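# Seat the crooked brick on the base brick

## Task

Push or place the tilted brick so that it sits fully seated on top of the base brick, then release it and move the gripper away. The brick must stay seated on its own; if only the robot's grip or push keeps it there, the goal is not met.

## Robot and tools

Robot: two arms, left_arm and right_arm, each with six joints and a parallel gripper. Joint order, used everywhere (rows, results, lists): waist, shoulder, elbow, wrist pitch, wrist yaw, wrist roll. Stated joint ranges in radians: waist -3.054 to 3.054, shoulder 0.000 to 3.142, elbow 0.000 to 2.356, wrist pitch -1.571 to 1.571, wrist yaw -1.571 to 1.571, wrist roll -3.142 to 3.142. Real ends may differ by up to 0.010 rad.

World frame: origin at the table centre, +z up, table surface at z = +0.020 m. The arms face each other across the table; left_arm's base is on the +y side. The names left/right are not image sides. Gripper frame: fingers extend along +x and open/close along y. The reported end_effector_position is the point between the pads, roughly 3 to 4 cm behind the fingertips, and may be a bit off, more at long reach.

The row format (shared by both motion tools): one flat list of 14 numbers, each in [-1, 1]. Numbers 1-6 are left_arm joint offsets, 7 is left_arm opening, 8-13 are right_arm joint offsets, 14 is right_arm opening. Always send all 14, even for one arm. Joint numbers are scaled: 1.0 equals 0.9615 rad for waist, shoulder and elbow, 1.713 rad for wrist pitch, 1.767 for wrist yaw, 1.728 for wrist roll. Opening is absolute, not an offset: +1 fully open (0.088 m pad gap), empty fingers close at about -0.80, and values below that down to -1 change nothing more. Closing from fully open takes at least about 0.5 s.

execute_actions(actions): a list of actions; each action is a table of 0 to 15 rows, each row held for one 1/30 s step; a short table repeats its final row to fill 15 steps. The joint offsets in every row are relative to the joint angles when that action began (for the first action, the angles in the latest reported state), not to the previous row. An action asking any joint to travel more than 0.010 rad beyond its range is rejected for both arms; if the first action fails this, or any action is malformed, nothing in the call runs. An empty list just returns the current state and images. Overshooting a real end clips at that end, reported as "joint sent to its limit".

move(target, speed, blocking): target is one 14-number row; its joint offsets are measured from the Joint positions in the latest result that showed them. All joints follow synchronized paths, so grippers travel on curves; duration is clamped to 0.5 to 10 s. speed is the top speed in rad/s of the joint with the longest way to go, 0.01 to 2, default 0.5. Finger values are applied immediately. Paths ignore obstacles and the other arm. Faster moves hit harder; targets further past a contact press harder. The result adds a move: line with the ending (done, off_target, moving, held, fault), limits=held or limits=none, and each arm's joint farthest from target. With blocking=false the result returns after 0.5 s while the arm keeps moving; call wait or stop before sending more motion.

wait(seconds): 0 to 10; the arms hold their last command; returns early if a running move finishes. stop(): brakes a running move (needs stopping distance); fingers continue. zoom_image(camera, region): camera is one of cam_head_left, cam_head_right, cam_high, cam_low, cam_left_wrist, cam_right_wrist (all 504x504); region [x0, y0, x1, y1] in pixels from the top-left, at most 504 by 504. finished_scene(scene): pass the current scene's integer number; final and irreversible, the result reports success.

Motion limits: each step the command to a joint stays within a set lead of its measured angle (0.211 rad waist/shoulder/elbow, 0.213 wrist pitch, 0.267 wrist yaw, 0.228 wrist roll), and targets that would move the gripper more than 70 mm away are scaled back, so big offsets take several actions; unfinished motion may need re-commanding. Friction can leave joints short, especially at full reach, so check the reported angles after moving.

Results: a state line per arm with gripper position (m), quaternion wxyz, and velocities; Joint positions and Joint velocities (rad, rad/s, plus pad gap in m); Joint targets (angles currently driven toward); grip_measured on the command scale (off by up to about 1 mm, and up to 0.061 narrower while squeezing hard); per-step joint readings with HELD marking held-back steps; "joint command not followed" when the clearance check altered targets. Camera calibrations are given per camera (K, distortion, world-to-camera transform) and can be slightly off.

Gripping: to hold, command about 0.07 below grip_measured; less for a lighter hold. Parts thinner than about 3 mm get proportionally less force. Pads exert roughly 34 to 49 N, with a brief spike at first contact.

Avoid: knocking anything off the table; arms colliding or pressing on each other; contact torque reaching load limits (N m: waist 16.6, shoulder 20.6, elbow 20.5, wrist pitch 5.42, wrist yaw 5.4, wrist roll 5.07, including held weight), which freezes that arm for 10 s; long heavy holds that heat motors (warning from 50 °C, hold-fault at 95 °C, arm may go limp later); drops, slips, slams and hard pushes. Occasional external tugs or nudges on objects can occur. Finish by opening the gripper and withdrawing so the brick rests seated without support.

Each tool is called after "Request:" as name(argument=value, ...), one argument or row to a line, values as JSON.

## Session

Request:
execute_actions(
  actions=[],
)

Scene clock: 0.00 s.
left_arm: end_effector_position=(-0.0187, +0.1437, +0.3679) grip_measured=+1.000 end_effector_quat_wxyz=(+0.709, -0.023, -0.024, -0.704) end_effector_velocity=(+0.003, -0.000, -0.000) end_effector_angular_velocity=(-0.002, -0.006, +0.020) | right_arm: end_effector_position=(+0.0348, -0.3319, +0.2163) grip_measured=+0.984 end_effector_quat_wxyz=(+0.647, +0.268, +0.693, +0.171) end_effector_velocity=(-0.002, -0.001, -0.002) end_effector_angular_velocity=(-0.000, +0.001, +0.018)
Joint names: [waist, shoulder, elbow, wrist pitch, wrist yaw, wrist roll]
Joint positions: left_arm=[ 0.001  0.842  0.657  0.251 -0.006  0.002  0.088] | right_arm=[-1.006  0.66   0.813 -1.366 -0.535  0.808  0.087]
Joint velocities: left_arm=[-0.002  0.002 -0.002  0.007 -0.022  0.007  0.   ] | right_arm=[-0.002 -0.002 -0.007 -0.007 -0.007 -0.022 -0.   ]
Motor temperatures (°C, as the motors report them): left_arm=[19 21 21 21 19 22] | right_arm=[20 20 21 19 20 20]
Heat: left arm: hottest wrist roll 22 °C (+0.0 °C/min); right arm: hottest elbow 21 °C (+0.0 °C/min).
Joint targets: left_arm=[0.001 0.842 0.657 0.251 -0.006 0.002] | right_arm=[-1.006 0.660 0.813 -1.366 -0.535 0.808]

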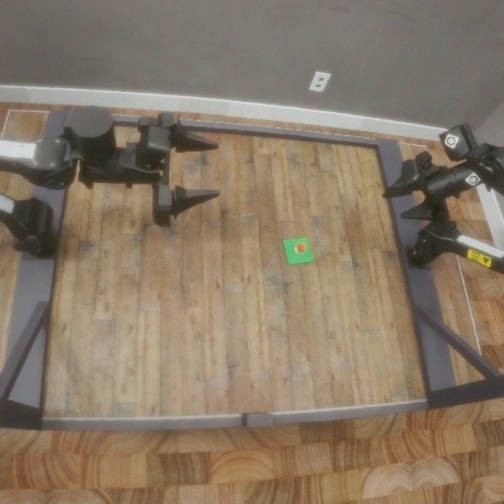

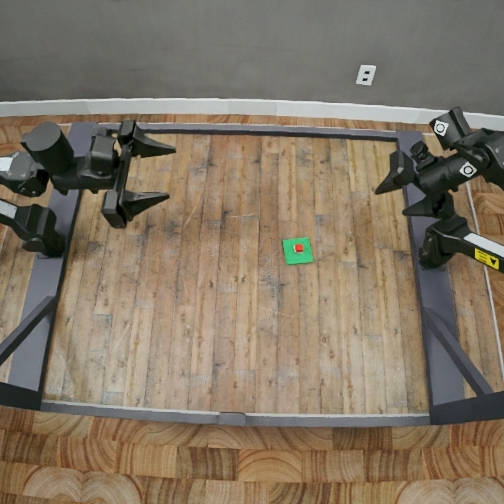

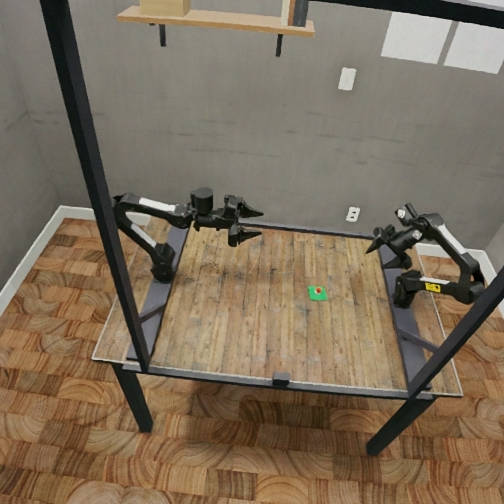

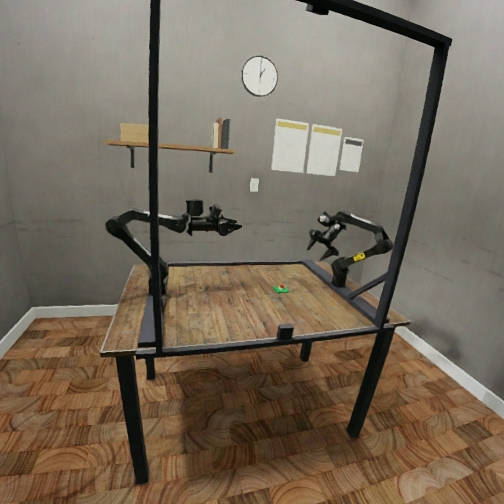

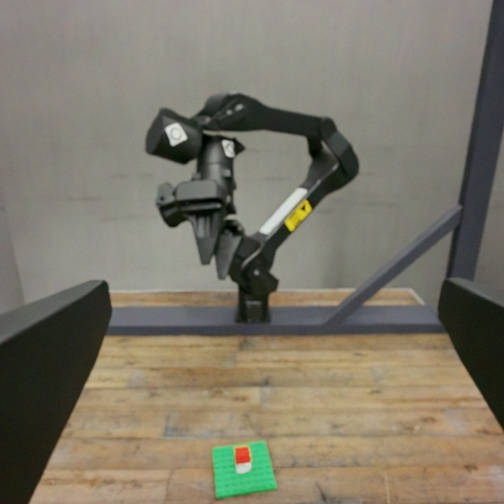

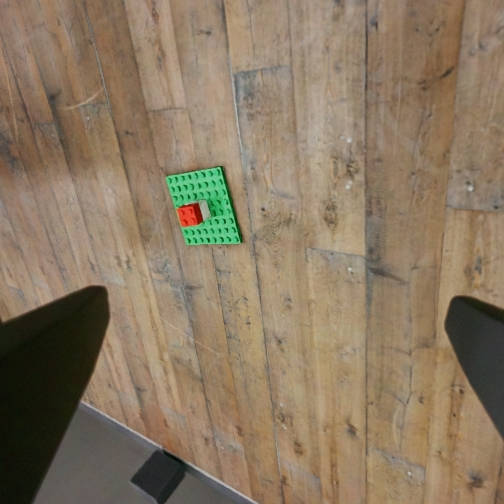

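Request:
zoom_image(
  camera="cam_right_wrist",
  region=[150, 160, 250, 260],
)

Request:
zoom_image(
  camera="cam_head_right",
  region=[270, 225, 330, 275],
)

Request:
zoom_image(
  camera="cam_left_wrist",
  region=[200, 424, 290, 504],
)

Request:
zoom_image(
  camera="cam_low",
  region=[255, 270, 305, 305],
)

Region (150, 160, 250, 260) of cam_right_wrist's 504x504 image, scaled by 5.040, with more detail than that image has.

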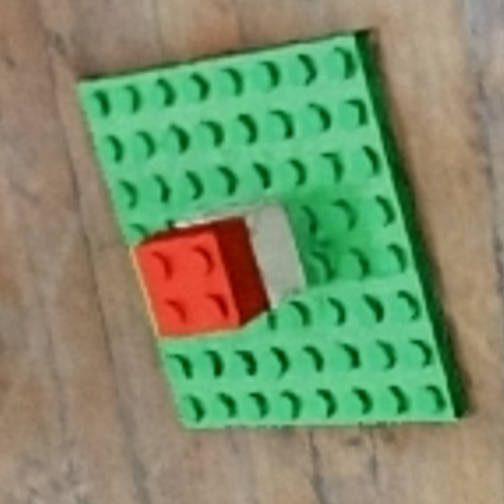

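Region (270, 225, 330, 275) of cam_head_right's 504x504 image, scaled by 8.400, with more detail than that image has.

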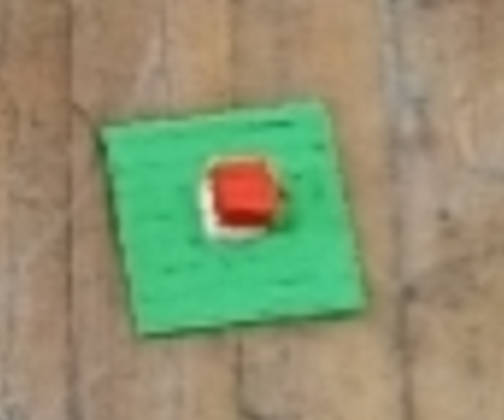

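Region (200, 424, 290, 504) of cam_left_wrist's 504x504 image, scaled by 5.600, with more detail than that image has.

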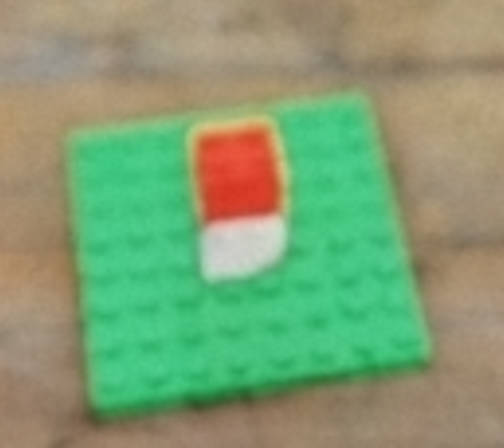

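Region (255, 270, 305, 305) of cam_low's 504x504 image, scaled by 10.080, with more detail than that image has; it fills the top 353 rows of this view, and the rest is white.

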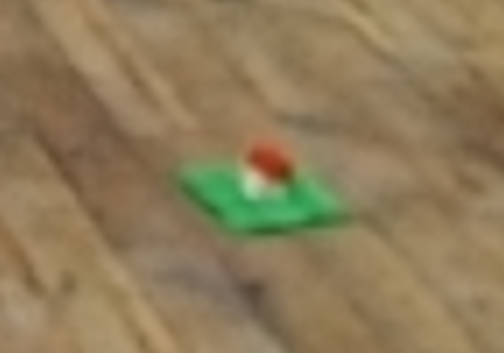

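Request:
move(
  target=[0,0,0,0,0,0,1,1.0,1.0,0.5065,0.114,0.303,-0.468,1],
  speed=1.0,
)

Scene clock: 20.67 s.
left_arm: end_effector_position=(-0.0187, +0.1437, +0.3679) grip_measured=+1.000 end_effector_quat_wxyz=(+0.709, -0.023, -0.024, -0.704) end_effector_velocity=(-0.001, +0.001, +0.000) end_effector_angular_velocity=(+0.002, +0.008, -0.001) | right_arm: end_effector_position=(-0.0062, -0.1600, +0.1668) grip_measured=+0.984 end_effector_quat_wxyz=(+0.530, -0.469, +0.495, +0.504) end_effector_velocity=(-0.000, -0.002, -0.001) end_effector_angular_velocity=(-0.012, +0.007, +0.005)
Joint names: [waist, shoulder, elbow, wrist pitch, wrist yaw, wrist roll]
Joint positions: left_arm=[ 0.001  0.842  0.657  0.251 -0.006  0.002  0.088] | right_arm=[-0.047  1.614  1.287 -1.174 -0.003  0.005  0.087]
Joint velocities: left_arm=[-0.007 -0.002  0.002 -0.007 -0.007 -0.007  0.   ] | right_arm=[-0.002  0.002 -0.002 -0.007 -0.007 -0.007 -0.   ]
Motor temperatures (°C, as the motors report them): left_arm=[19 21 24 24 19 22] | right_arm=[20 20 23 20 20 20]
Heat: left arm: hottest elbow 24 °C (+5.8 °C/min); right arm: hottest elbow 23 °C (+5.8 °C/min).
Joint targets: left_arm=[0.001 0.842 0.657 0.251 -0.006 0.002] | right_arm=[-0.044 1.622 1.300 -1.171 0.000 -0.000]
move: off_target (right_arm); limits=none; left_arm: farthest joint: the waist, 0.000 radians from its target (0.000 radians at the start); right_arm: farthest joint: the elbow, 0.013 radians from its target (0.487 radians at the start)
camera_calibration (this result's frames):
cam_right_wrist: T_world_to_cam=[[0.999321, -0.00630253, 0.0363067, 0.00803964], [-0.0175055, -0.948186, 0.317233, -0.178165], [0.0324261, -0.317653, -0.947652, 0.175665], [0, 0, 0, 1]] pos_world=[-0.0168492, -0.113082, 0.222697]

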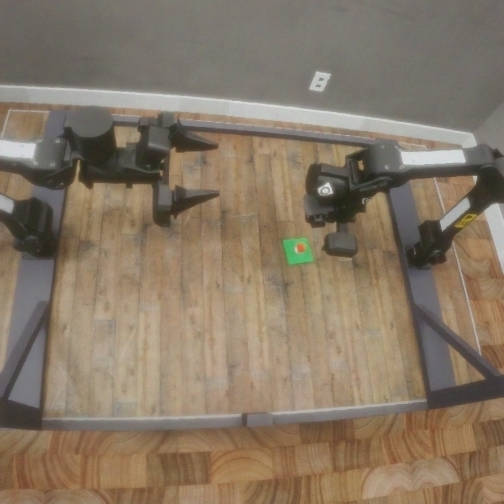

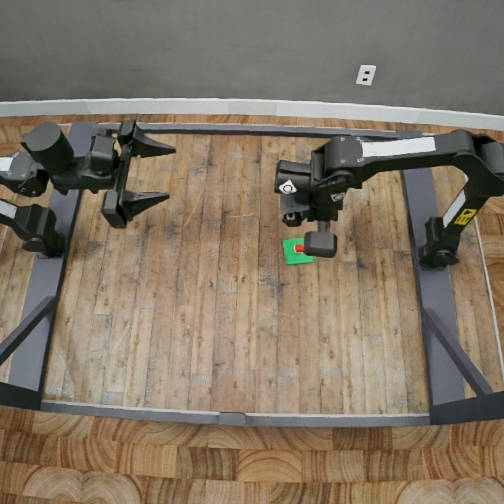

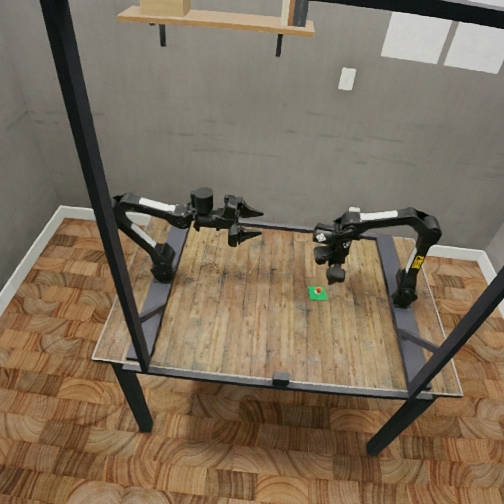

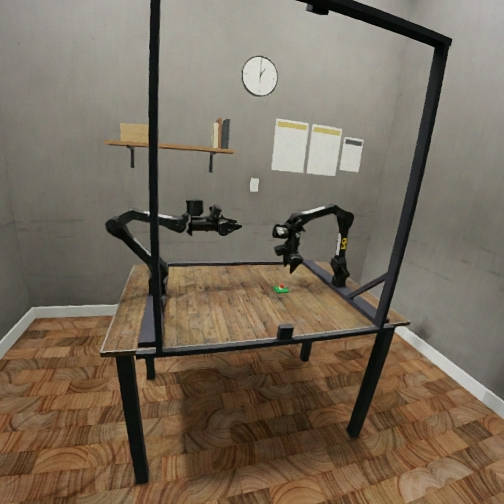

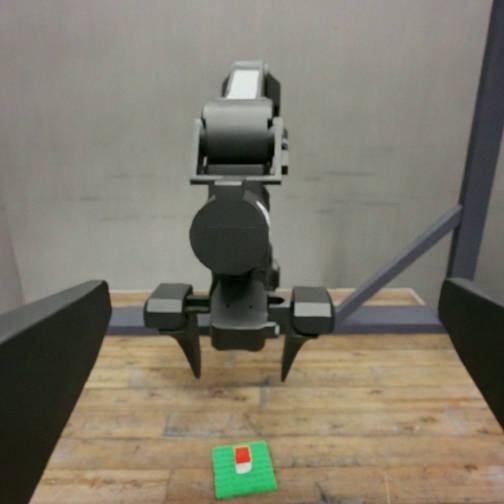

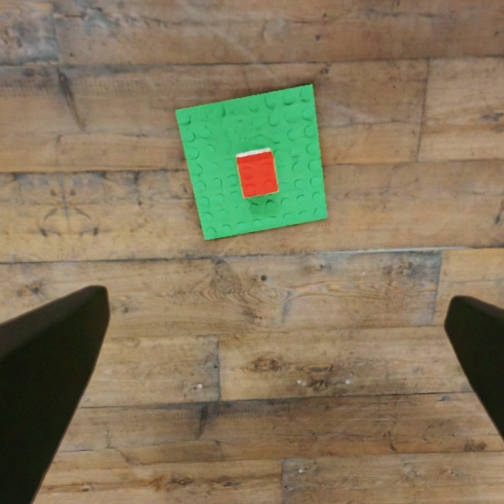

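Request:
move(
  target=[0,0,0,0,0,0,1,0,0.2,-0.03,0.09,0,0,-1],
)

Request:
zoom_image(
  camera="cam_left_wrist",
  region=[170, 364, 310, 504],
)

Request:
zoom_image(
  camera="cam_low",
  region=[245, 240, 325, 305],
)

Scene clock: 44.17 s.
left_arm: end_effector_position=(-0.0187, +0.1437, +0.3679) grip_measured=+1.000 end_effector_quat_wxyz=(+0.709, -0.023, -0.024, -0.704) end_effector_velocity=(+0.000, +0.000, -0.002) end_effector_angular_velocity=(+0.007, -0.007, +0.005) | right_arm: end_effector_position=(-0.0051, -0.1337, +0.1087) grip_measured=-0.814 end_effector_quat_wxyz=(+0.516, -0.482, +0.510, +0.491) end_effector_velocity=(+0.002, +0.001, +0.000) end_effector_angular_velocity=(+0.007, -0.008, +0.019)
Joint names: [waist, shoulder, elbow, wrist pitch, wrist yaw, wrist roll]
Joint positions: left_arm=[ 0.001  0.842  0.657  0.251 -0.006  0.002  0.088] | right_arm=[-0.047  1.798  1.264 -1.022 -0.003  0.005  0.   ]
Joint velocities: left_arm=[-0.002 -0.002 -0.002 -0.007 -0.007  0.007  0.   ] | right_arm=[-0.002 -0.002 -0.002  0.007  0.007 -0.022  0.   ]
Motor temperatures (°C, as the motors report them): left_arm=[19 21 26 25 19 22] | right_arm=[20 22 25 20 20 20]
Heat: left arm: hottest elbow 26 °C (+5.4 °C/min); right arm: hottest elbow 25 °C (+5.4 °C/min).
Joint targets: left_arm=[0.001 0.842 0.657 0.251 -0.006 0.002] | right_arm=[-0.047 1.806 1.258 -1.019 -0.003 0.005]
move: done; limits=none; left_arm: farthest joint: the waist, 0.000 radians from its target (0.000 radians at the start); right_arm: farthest joint: the shoulder, 0.009 radians from its target (0.193 radians at the start)
camera_calibration (this result's frames):
cam_right_wrist: T_world_to_cam=[[0.999415, -0.00361089, 0.0339997, 0.00980335], [-0.0159043, -0.929372, 0.368801, -0.13784], [0.0302667, -0.369126, -0.928886, 0.119932], [0, 0, 0, 1]] pos_world=[-0.0156198, -0.0837991, 0.161906]

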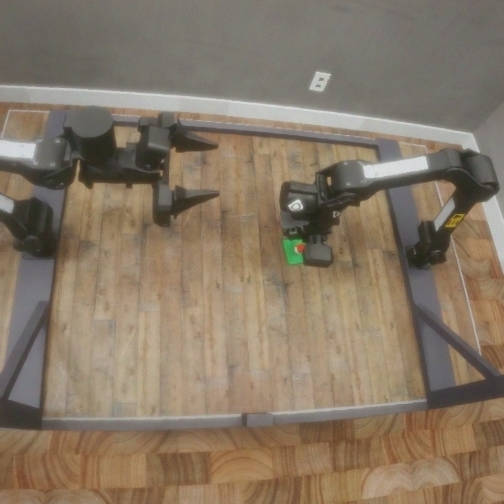

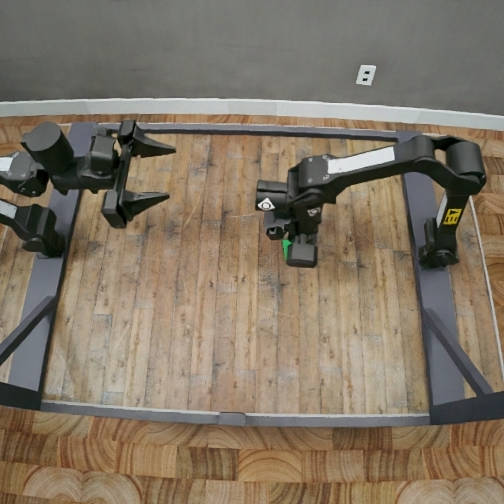

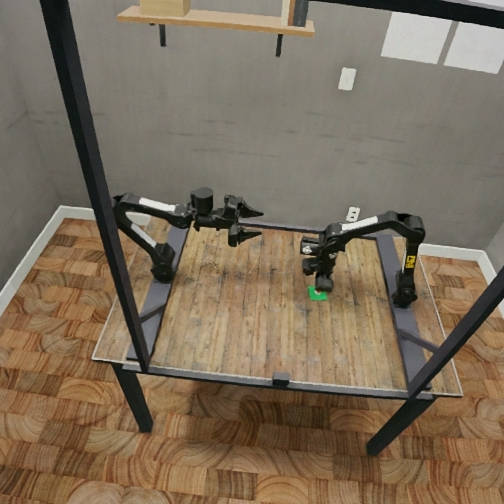

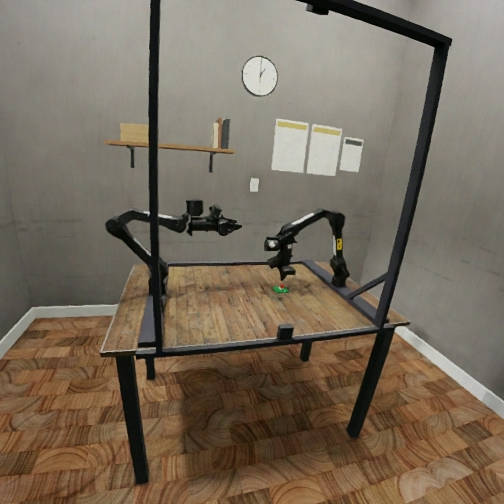

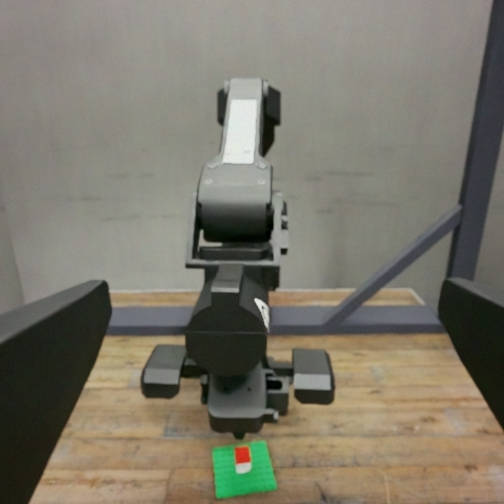

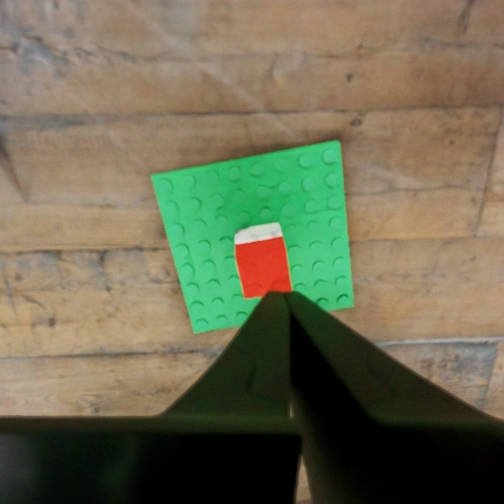

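Region (170, 364, 310, 504) of cam_left_wrist's 504x504 image, scaled by 3.600, with more detail than that image has.

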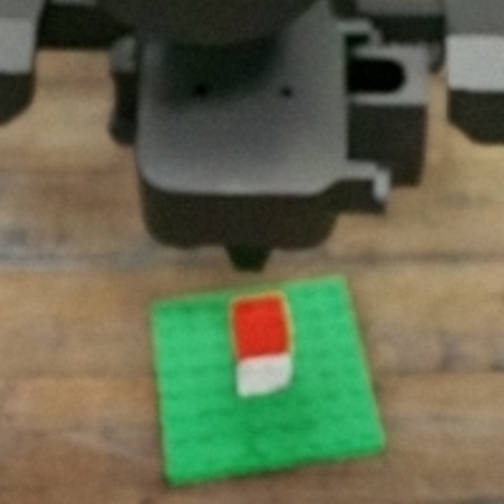

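Region (245, 240, 325, 305) of cam_low's 504x504 image, scaled by 6.300, with more detail than that image has; it fills the top 410 rows of this view, and the rest is white.

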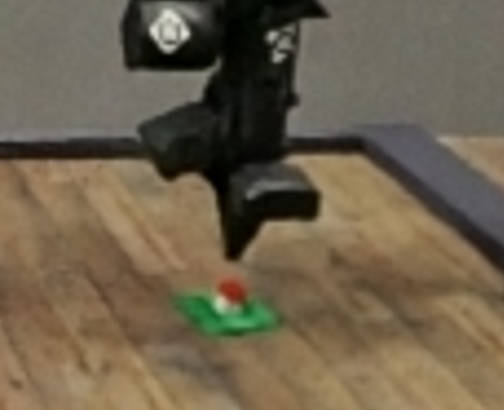

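Request:
move(
  target=[0,0,0,0,0,0,1,0.014,0.018,-0.074,0.045,0,0,-1],
  speed=0.15,
)

Request:
zoom_image(
  camera="cam_low",
  region=[255, 265, 305, 305],
)

Request:
zoom_image(
  camera="cam_head_left",
  region=[270, 220, 330, 275],
)

Scene clock: 58.50 s.
left_arm: end_effector_position=(-0.0187, +0.1437, +0.3679) grip_measured=+1.000 end_effector_quat_wxyz=(+0.709, -0.023, -0.024, -0.704) end_effector_velocity=(-0.000, +0.000, -0.005) end_effector_angular_velocity=(+0.022, +0.021, -0.006) | right_arm: end_effector_position=(-0.0085, -0.1365, +0.0909) grip_measured=-0.814 end_effector_quat_wxyz=(+0.514, -0.485, +0.506, +0.494) end_effector_velocity=(-0.000, -0.002, -0.001) end_effector_angular_velocity=(-0.012, +0.007, +0.020)
Joint names: [waist, shoulder, elbow, wrist pitch, wrist yaw, wrist roll]
Joint positions: left_arm=[ 0.001  0.842  0.657  0.251 -0.006  0.002  0.088] | right_arm=[-0.037  1.807  1.202 -0.948 -0.003  0.005  0.   ]
Joint velocities: left_arm=[ 0.002 -0.002 -0.002 -0.022  0.007 -0.022  0.   ] | right_arm=[-0.002  0.002 -0.002 -0.007 -0.007 -0.022  0.   ]
Motor temperatures (°C, as the motors report them): left_arm=[19 21 27 26 19 22] | right_arm=[20 23 24 20 20 20]
Heat: left arm: hottest elbow 27 °C (+5.1 °C/min); right arm: hottest elbow 24 °C (+3.1 °C/min).
Joint targets: left_arm=[0.001 0.842 0.657 0.251 -0.006 0.002] | right_arm=[-0.034 1.815 1.193 -0.945 -0.003 0.005]
move: done; limits=none; left_arm: farthest joint: the waist, 0.000 radians from its target (0.000 radians at the start); right_arm: farthest joint: the elbow, 0.009 radians from its target (0.071 radians at the start)
camera_calibration (this result's frames):
cam_right_wrist: T_world_to_cam=[[0.999397, 0.00660506, 0.0340991, 0.0152246], [-0.00636218, -0.930328, 0.366673, -0.133794], [0.0341452, -0.366669, -0.929725, 0.102939], [0, 0, 0, 1]] pos_world=[-0.0195815, -0.0868283, 0.144244]

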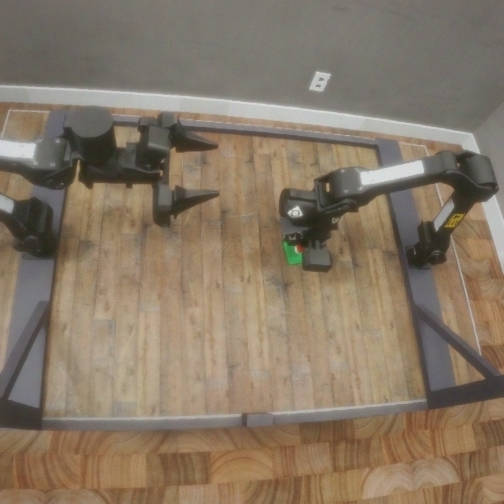

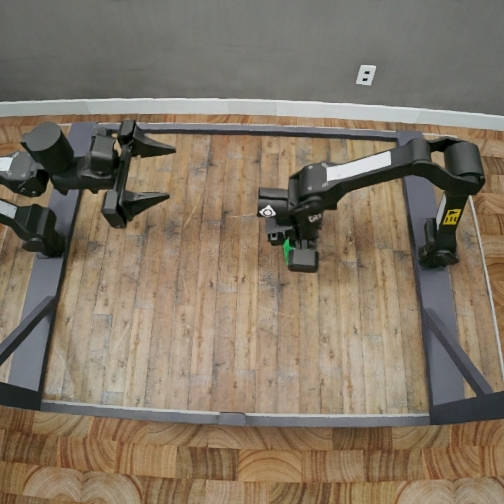

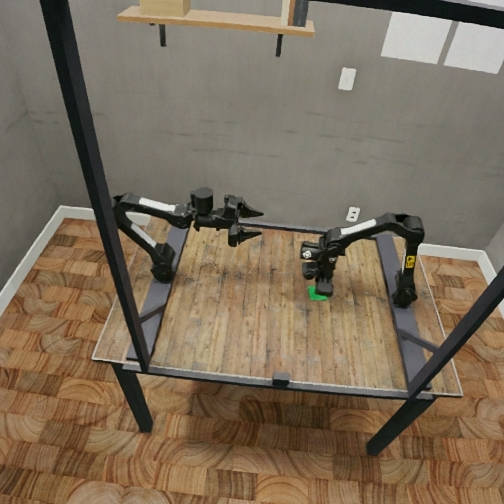

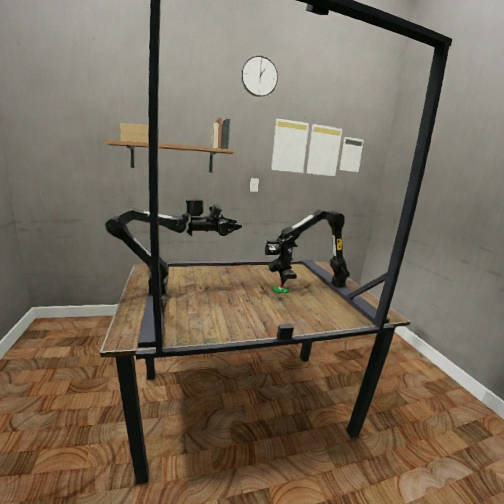

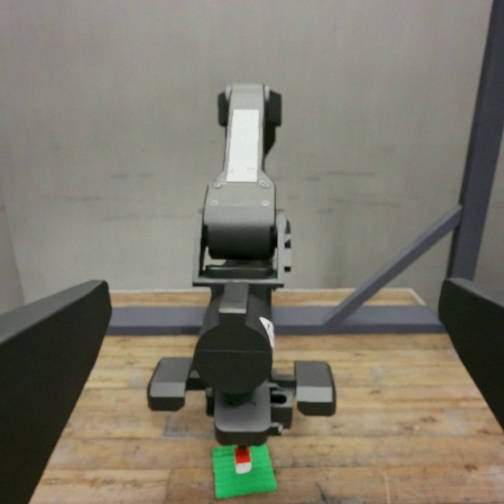

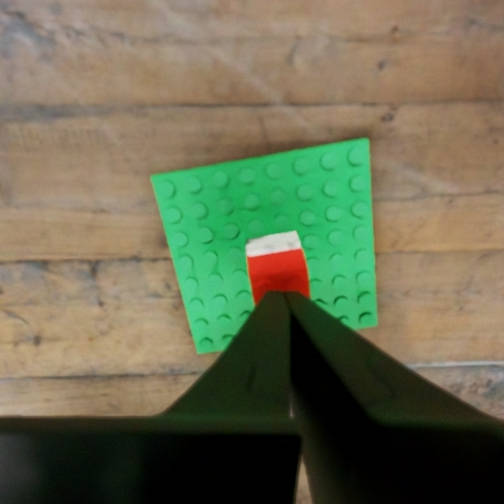

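Region (255, 265, 305, 305) of cam_low's 504x504 image, scaled by 10.080, with more detail than that image has; it fills the top 403 rows of this view, and the rest is white.

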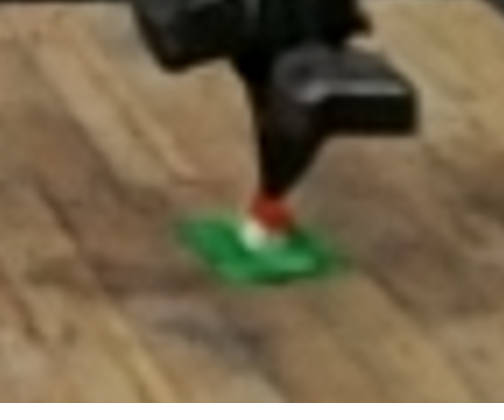

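Region (270, 220, 330, 275) of cam_head_left's 504x504 image, scaled by 8.400, with more detail than that image has; it fills the top 462 rows of this view, and the rest is white.

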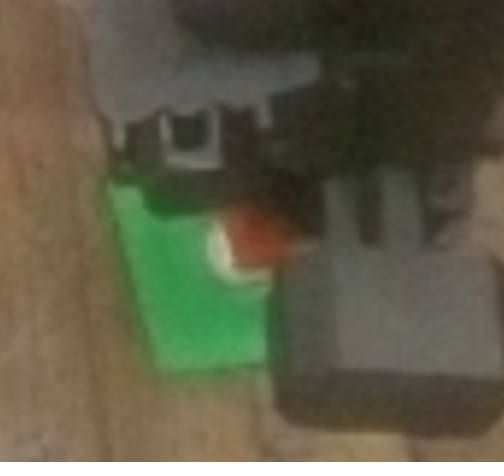

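Request:
move(
  target=[0,0,0,0,0,0,1,0.003,0.022,-0.037,0.025,0,0,-1],
  speed=0.04,
)

Request:
zoom_image(
  camera="cam_low",
  region=[255, 265, 305, 305],
)

Request:
zoom_image(
  camera="cam_right_wrist",
  region=[200, 200, 360, 320],
)

Scene clock: 66.67 s.
left_arm: end_effector_position=(-0.0187, +0.1437, +0.3679) grip_measured=+1.000 end_effector_quat_wxyz=(+0.709, -0.023, -0.024, -0.704) end_effector_velocity=(-0.002, -0.001, -0.007) end_effector_angular_velocity=(+0.027, +0.007, -0.010) | right_arm: end_effector_position=(-0.0086, -0.1344, +0.0848) grip_measured=-0.814 end_effector_quat_wxyz=(+0.518, -0.481, +0.503, +0.498) end_effector_velocity=(-0.003, -0.002, +0.002) end_effector_angular_velocity=(-0.002, +0.022, +0.006)
Joint names: [waist, shoulder, elbow, wrist pitch, wrist yaw, wrist roll]
Joint positions: left_arm=[ 0.001  0.842  0.657  0.251 -0.006  0.002  0.088] | right_arm=[-0.036  1.812  1.181 -0.908 -0.003  0.005  0.   ]
Joint velocities: left_arm=[-0.002  0.002 -0.002 -0.022  0.007 -0.007  0.   ] | right_arm=[-0.002 -0.007 -0.002 -0.007 -0.022 -0.007  0.   ]
Motor temperatures (°C, as the motors report them): left_arm=[19 21 27 26 19 22] | right_arm=[20 24 24 20 20 20]
Heat: left arm: hottest elbow 27 °C (+4.0 °C/min); right arm: hottest shoulder 24 °C (+3.0 °C/min).
Joint targets: left_arm=[0.001 0.842 0.657 0.251 -0.006 0.002] | right_arm=[-0.034 1.828 1.166 -0.905 -0.003 0.005]
move: off_target (right_arm); limits=none; left_arm: farthest joint: the waist, 0.000 radians from its target (0.000 radians at the start); right_arm: farthest joint: the shoulder, 0.016 radians from its target (0.021 radians at the start)
camera_calibration (this result's frames):
cam_right_wrist: T_world_to_cam=[[0.999375, 0.00647455, 0.0347404, 0.0153939], [-0.0062021, -0.935679, 0.352798, -0.129164], [0.03479, -0.352793, -0.935054, 0.100347], [0, 0, 0, 1]] pos_world=[-0.0196764, -0.0855537, 0.138863]

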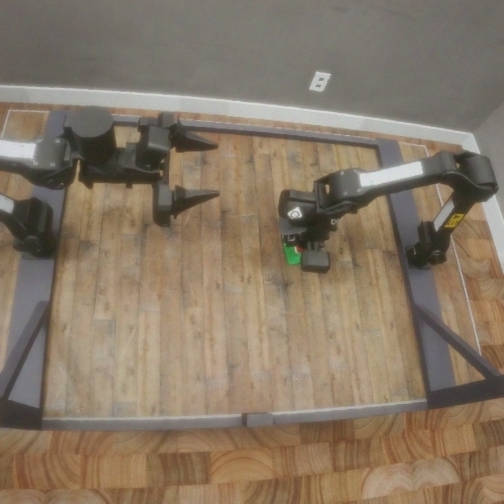

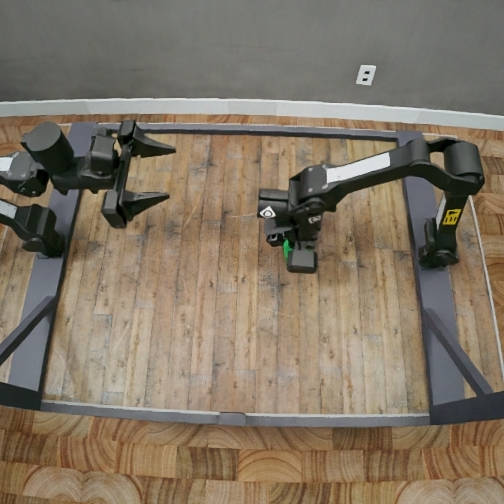

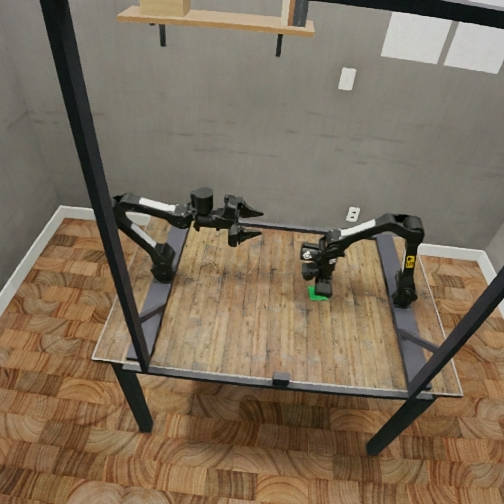

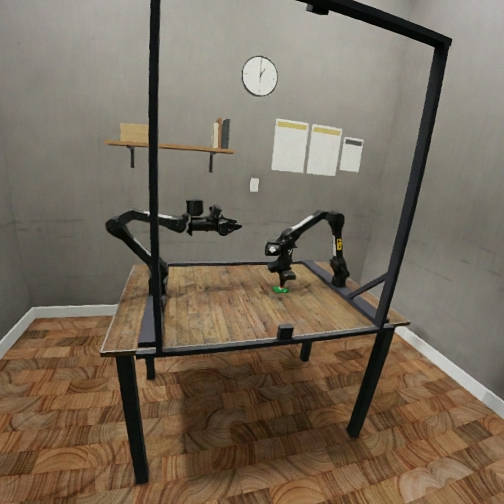

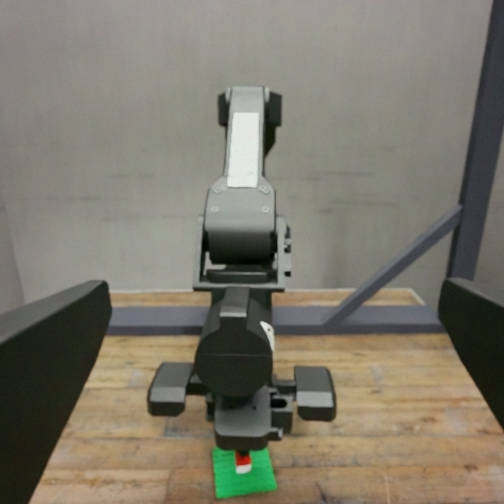

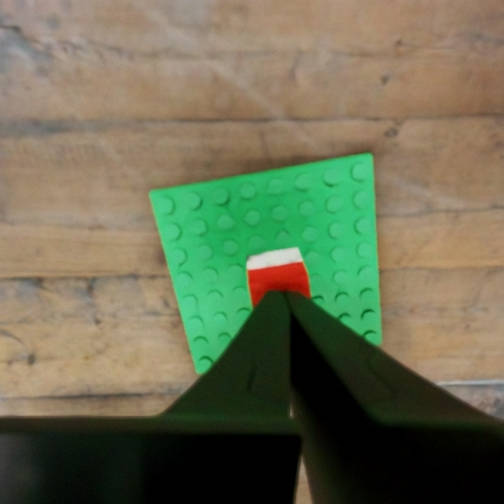

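Region (255, 265, 305, 305) of cam_low's 504x504 image, scaled by 10.080, with more detail than that image has; it fills the top 403 rows of this view, and the rest is white.

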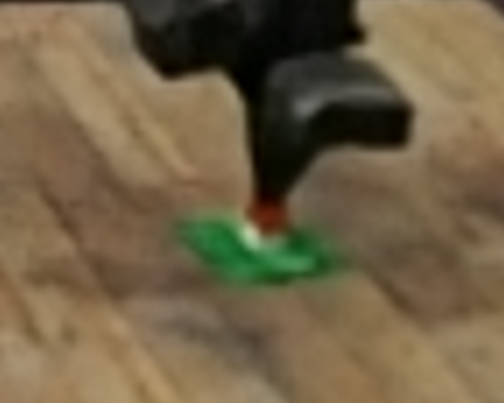

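Region (200, 200, 360, 320) of cam_right_wrist's 504x504 image, scaled by 3.150, with more detail than that image has; it fills the top 378 rows of this view, and the rest is white.

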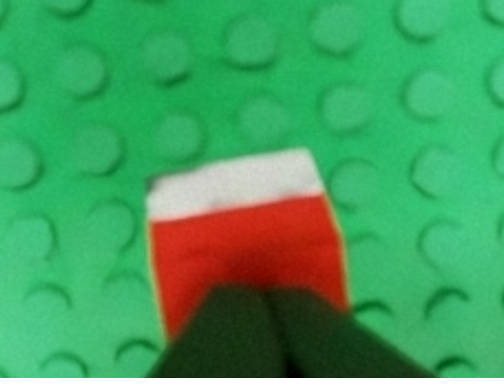

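In contact. Press harder.

Request:
move(
  target=[0,0,0,0,0,0,1,0.002,0.04,-0.04,-0.002,0,0,-1],
  speed=0.03,
)

Request:
zoom_image(
  camera="cam_right_wrist",
  region=[200, 200, 360, 320],
)

Scene clock: 72.60 s.
left_arm: end_effector_position=(-0.0187, +0.1437, +0.3679) grip_measured=+1.000 end_effector_quat_wxyz=(+0.709, -0.023, -0.024, -0.704) end_effector_velocity=(+0.004, +0.000, -0.001) end_effector_angular_velocity=(+0.012, +0.023, +0.023) | right_arm: end_effector_position=(-0.0088, -0.1361, +0.0818) grip_measured=-0.814 end_effector_quat_wxyz=(+0.515, -0.483, +0.505, +0.496) end_effector_velocity=(-0.001, -0.004, +0.001) end_effector_angular_velocity=(-0.016, +0.022, +0.015)
Joint names: [waist, shoulder, elbow, wrist pitch, wrist yaw, wrist roll]
Joint positions: left_arm=[ 0.001  0.842  0.657  0.251 -0.006  0.002  0.088] | right_arm=[-0.036  1.817  1.175 -0.905 -0.003  0.005  0.   ]
Joint velocities: left_arm=[ 0.002 -0.002  0.007 -0.022 -0.022 -0.022  0.   ] | right_arm=[-0.007 -0.002  0.002 -0.022 -0.022 -0.022  0.   ]
Motor temperatures (°C, as the motors report them): left_arm=[19 21 28 26 19 22] | right_arm=[20 24 24 20 20 20]
Heat: left arm: hottest elbow 28 °C (+5.0 °C/min); right arm: hottest shoulder 24 °C (+2.0 °C/min).
Joint targets: left_arm=[0.001 0.842 0.657 0.251 -0.006 0.002] | right_arm=[-0.034 1.851 1.143 -0.911 -0.003 0.005]
move: off_target (right_arm); limits=none; left_arm: farthest joint: the waist, 0.000 radians from its target (0.000 radians at the start); right_arm: farthest joint: the shoulder, 0.034 radians from its target (0.039 radians at the start)
camera_calibration (this result's frames):
cam_right_wrist: T_world_to_cam=[[0.999384, 0.00715875, 0.0343631, 0.0158164], [-0.00573238, -0.932552, 0.360991, -0.129972], [0.0346296, -0.360965, -0.931936, 0.095627], [0, 0, 0, 1]] pos_world=[-0.0198633, -0.0868005, 0.135493]

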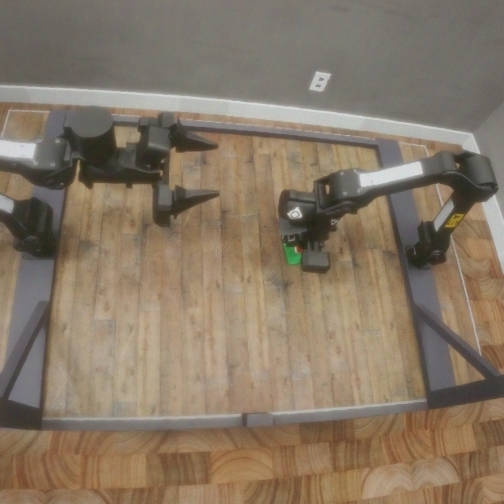

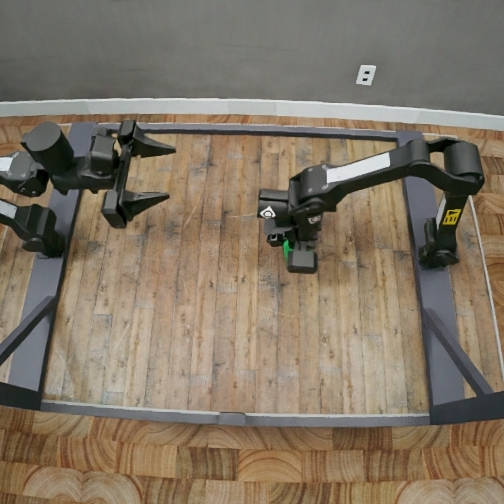

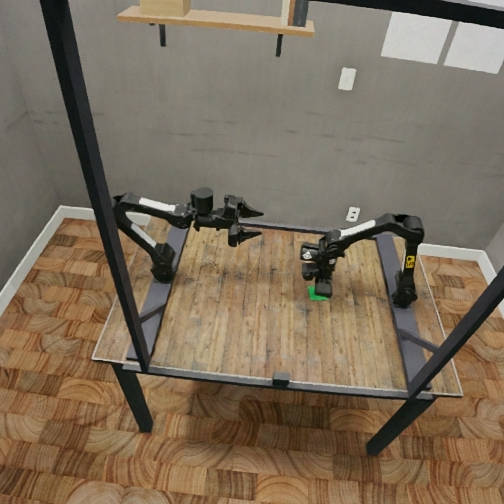

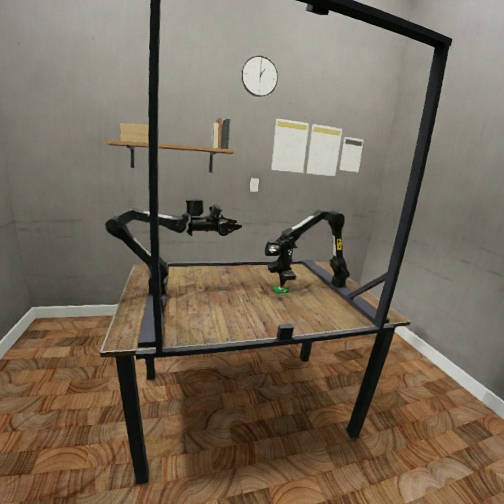

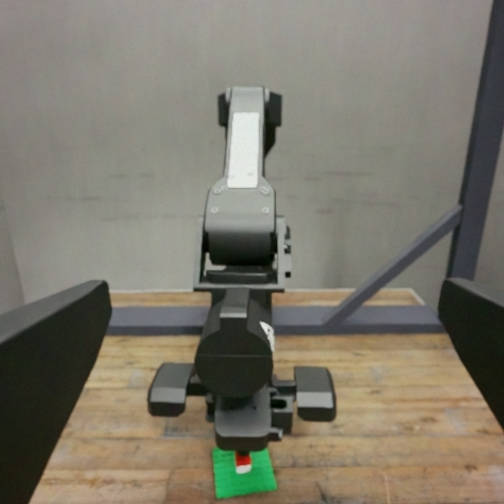

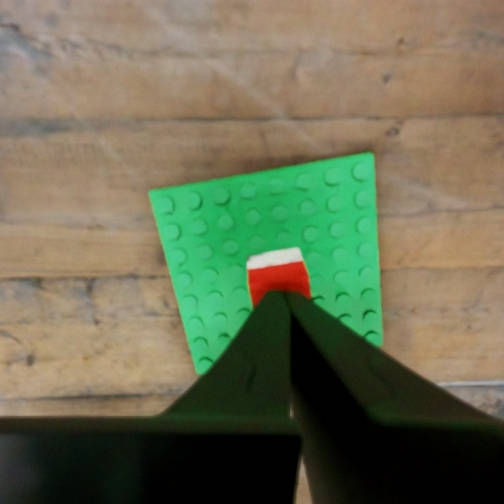

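Region (200, 200, 360, 320) of cam_right_wrist's 504x504 image, scaled by 3.150, with more detail than that image has; it fills the top 378 rows of this view, and the rest is white.

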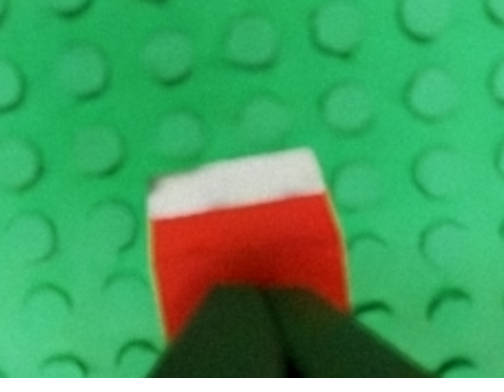

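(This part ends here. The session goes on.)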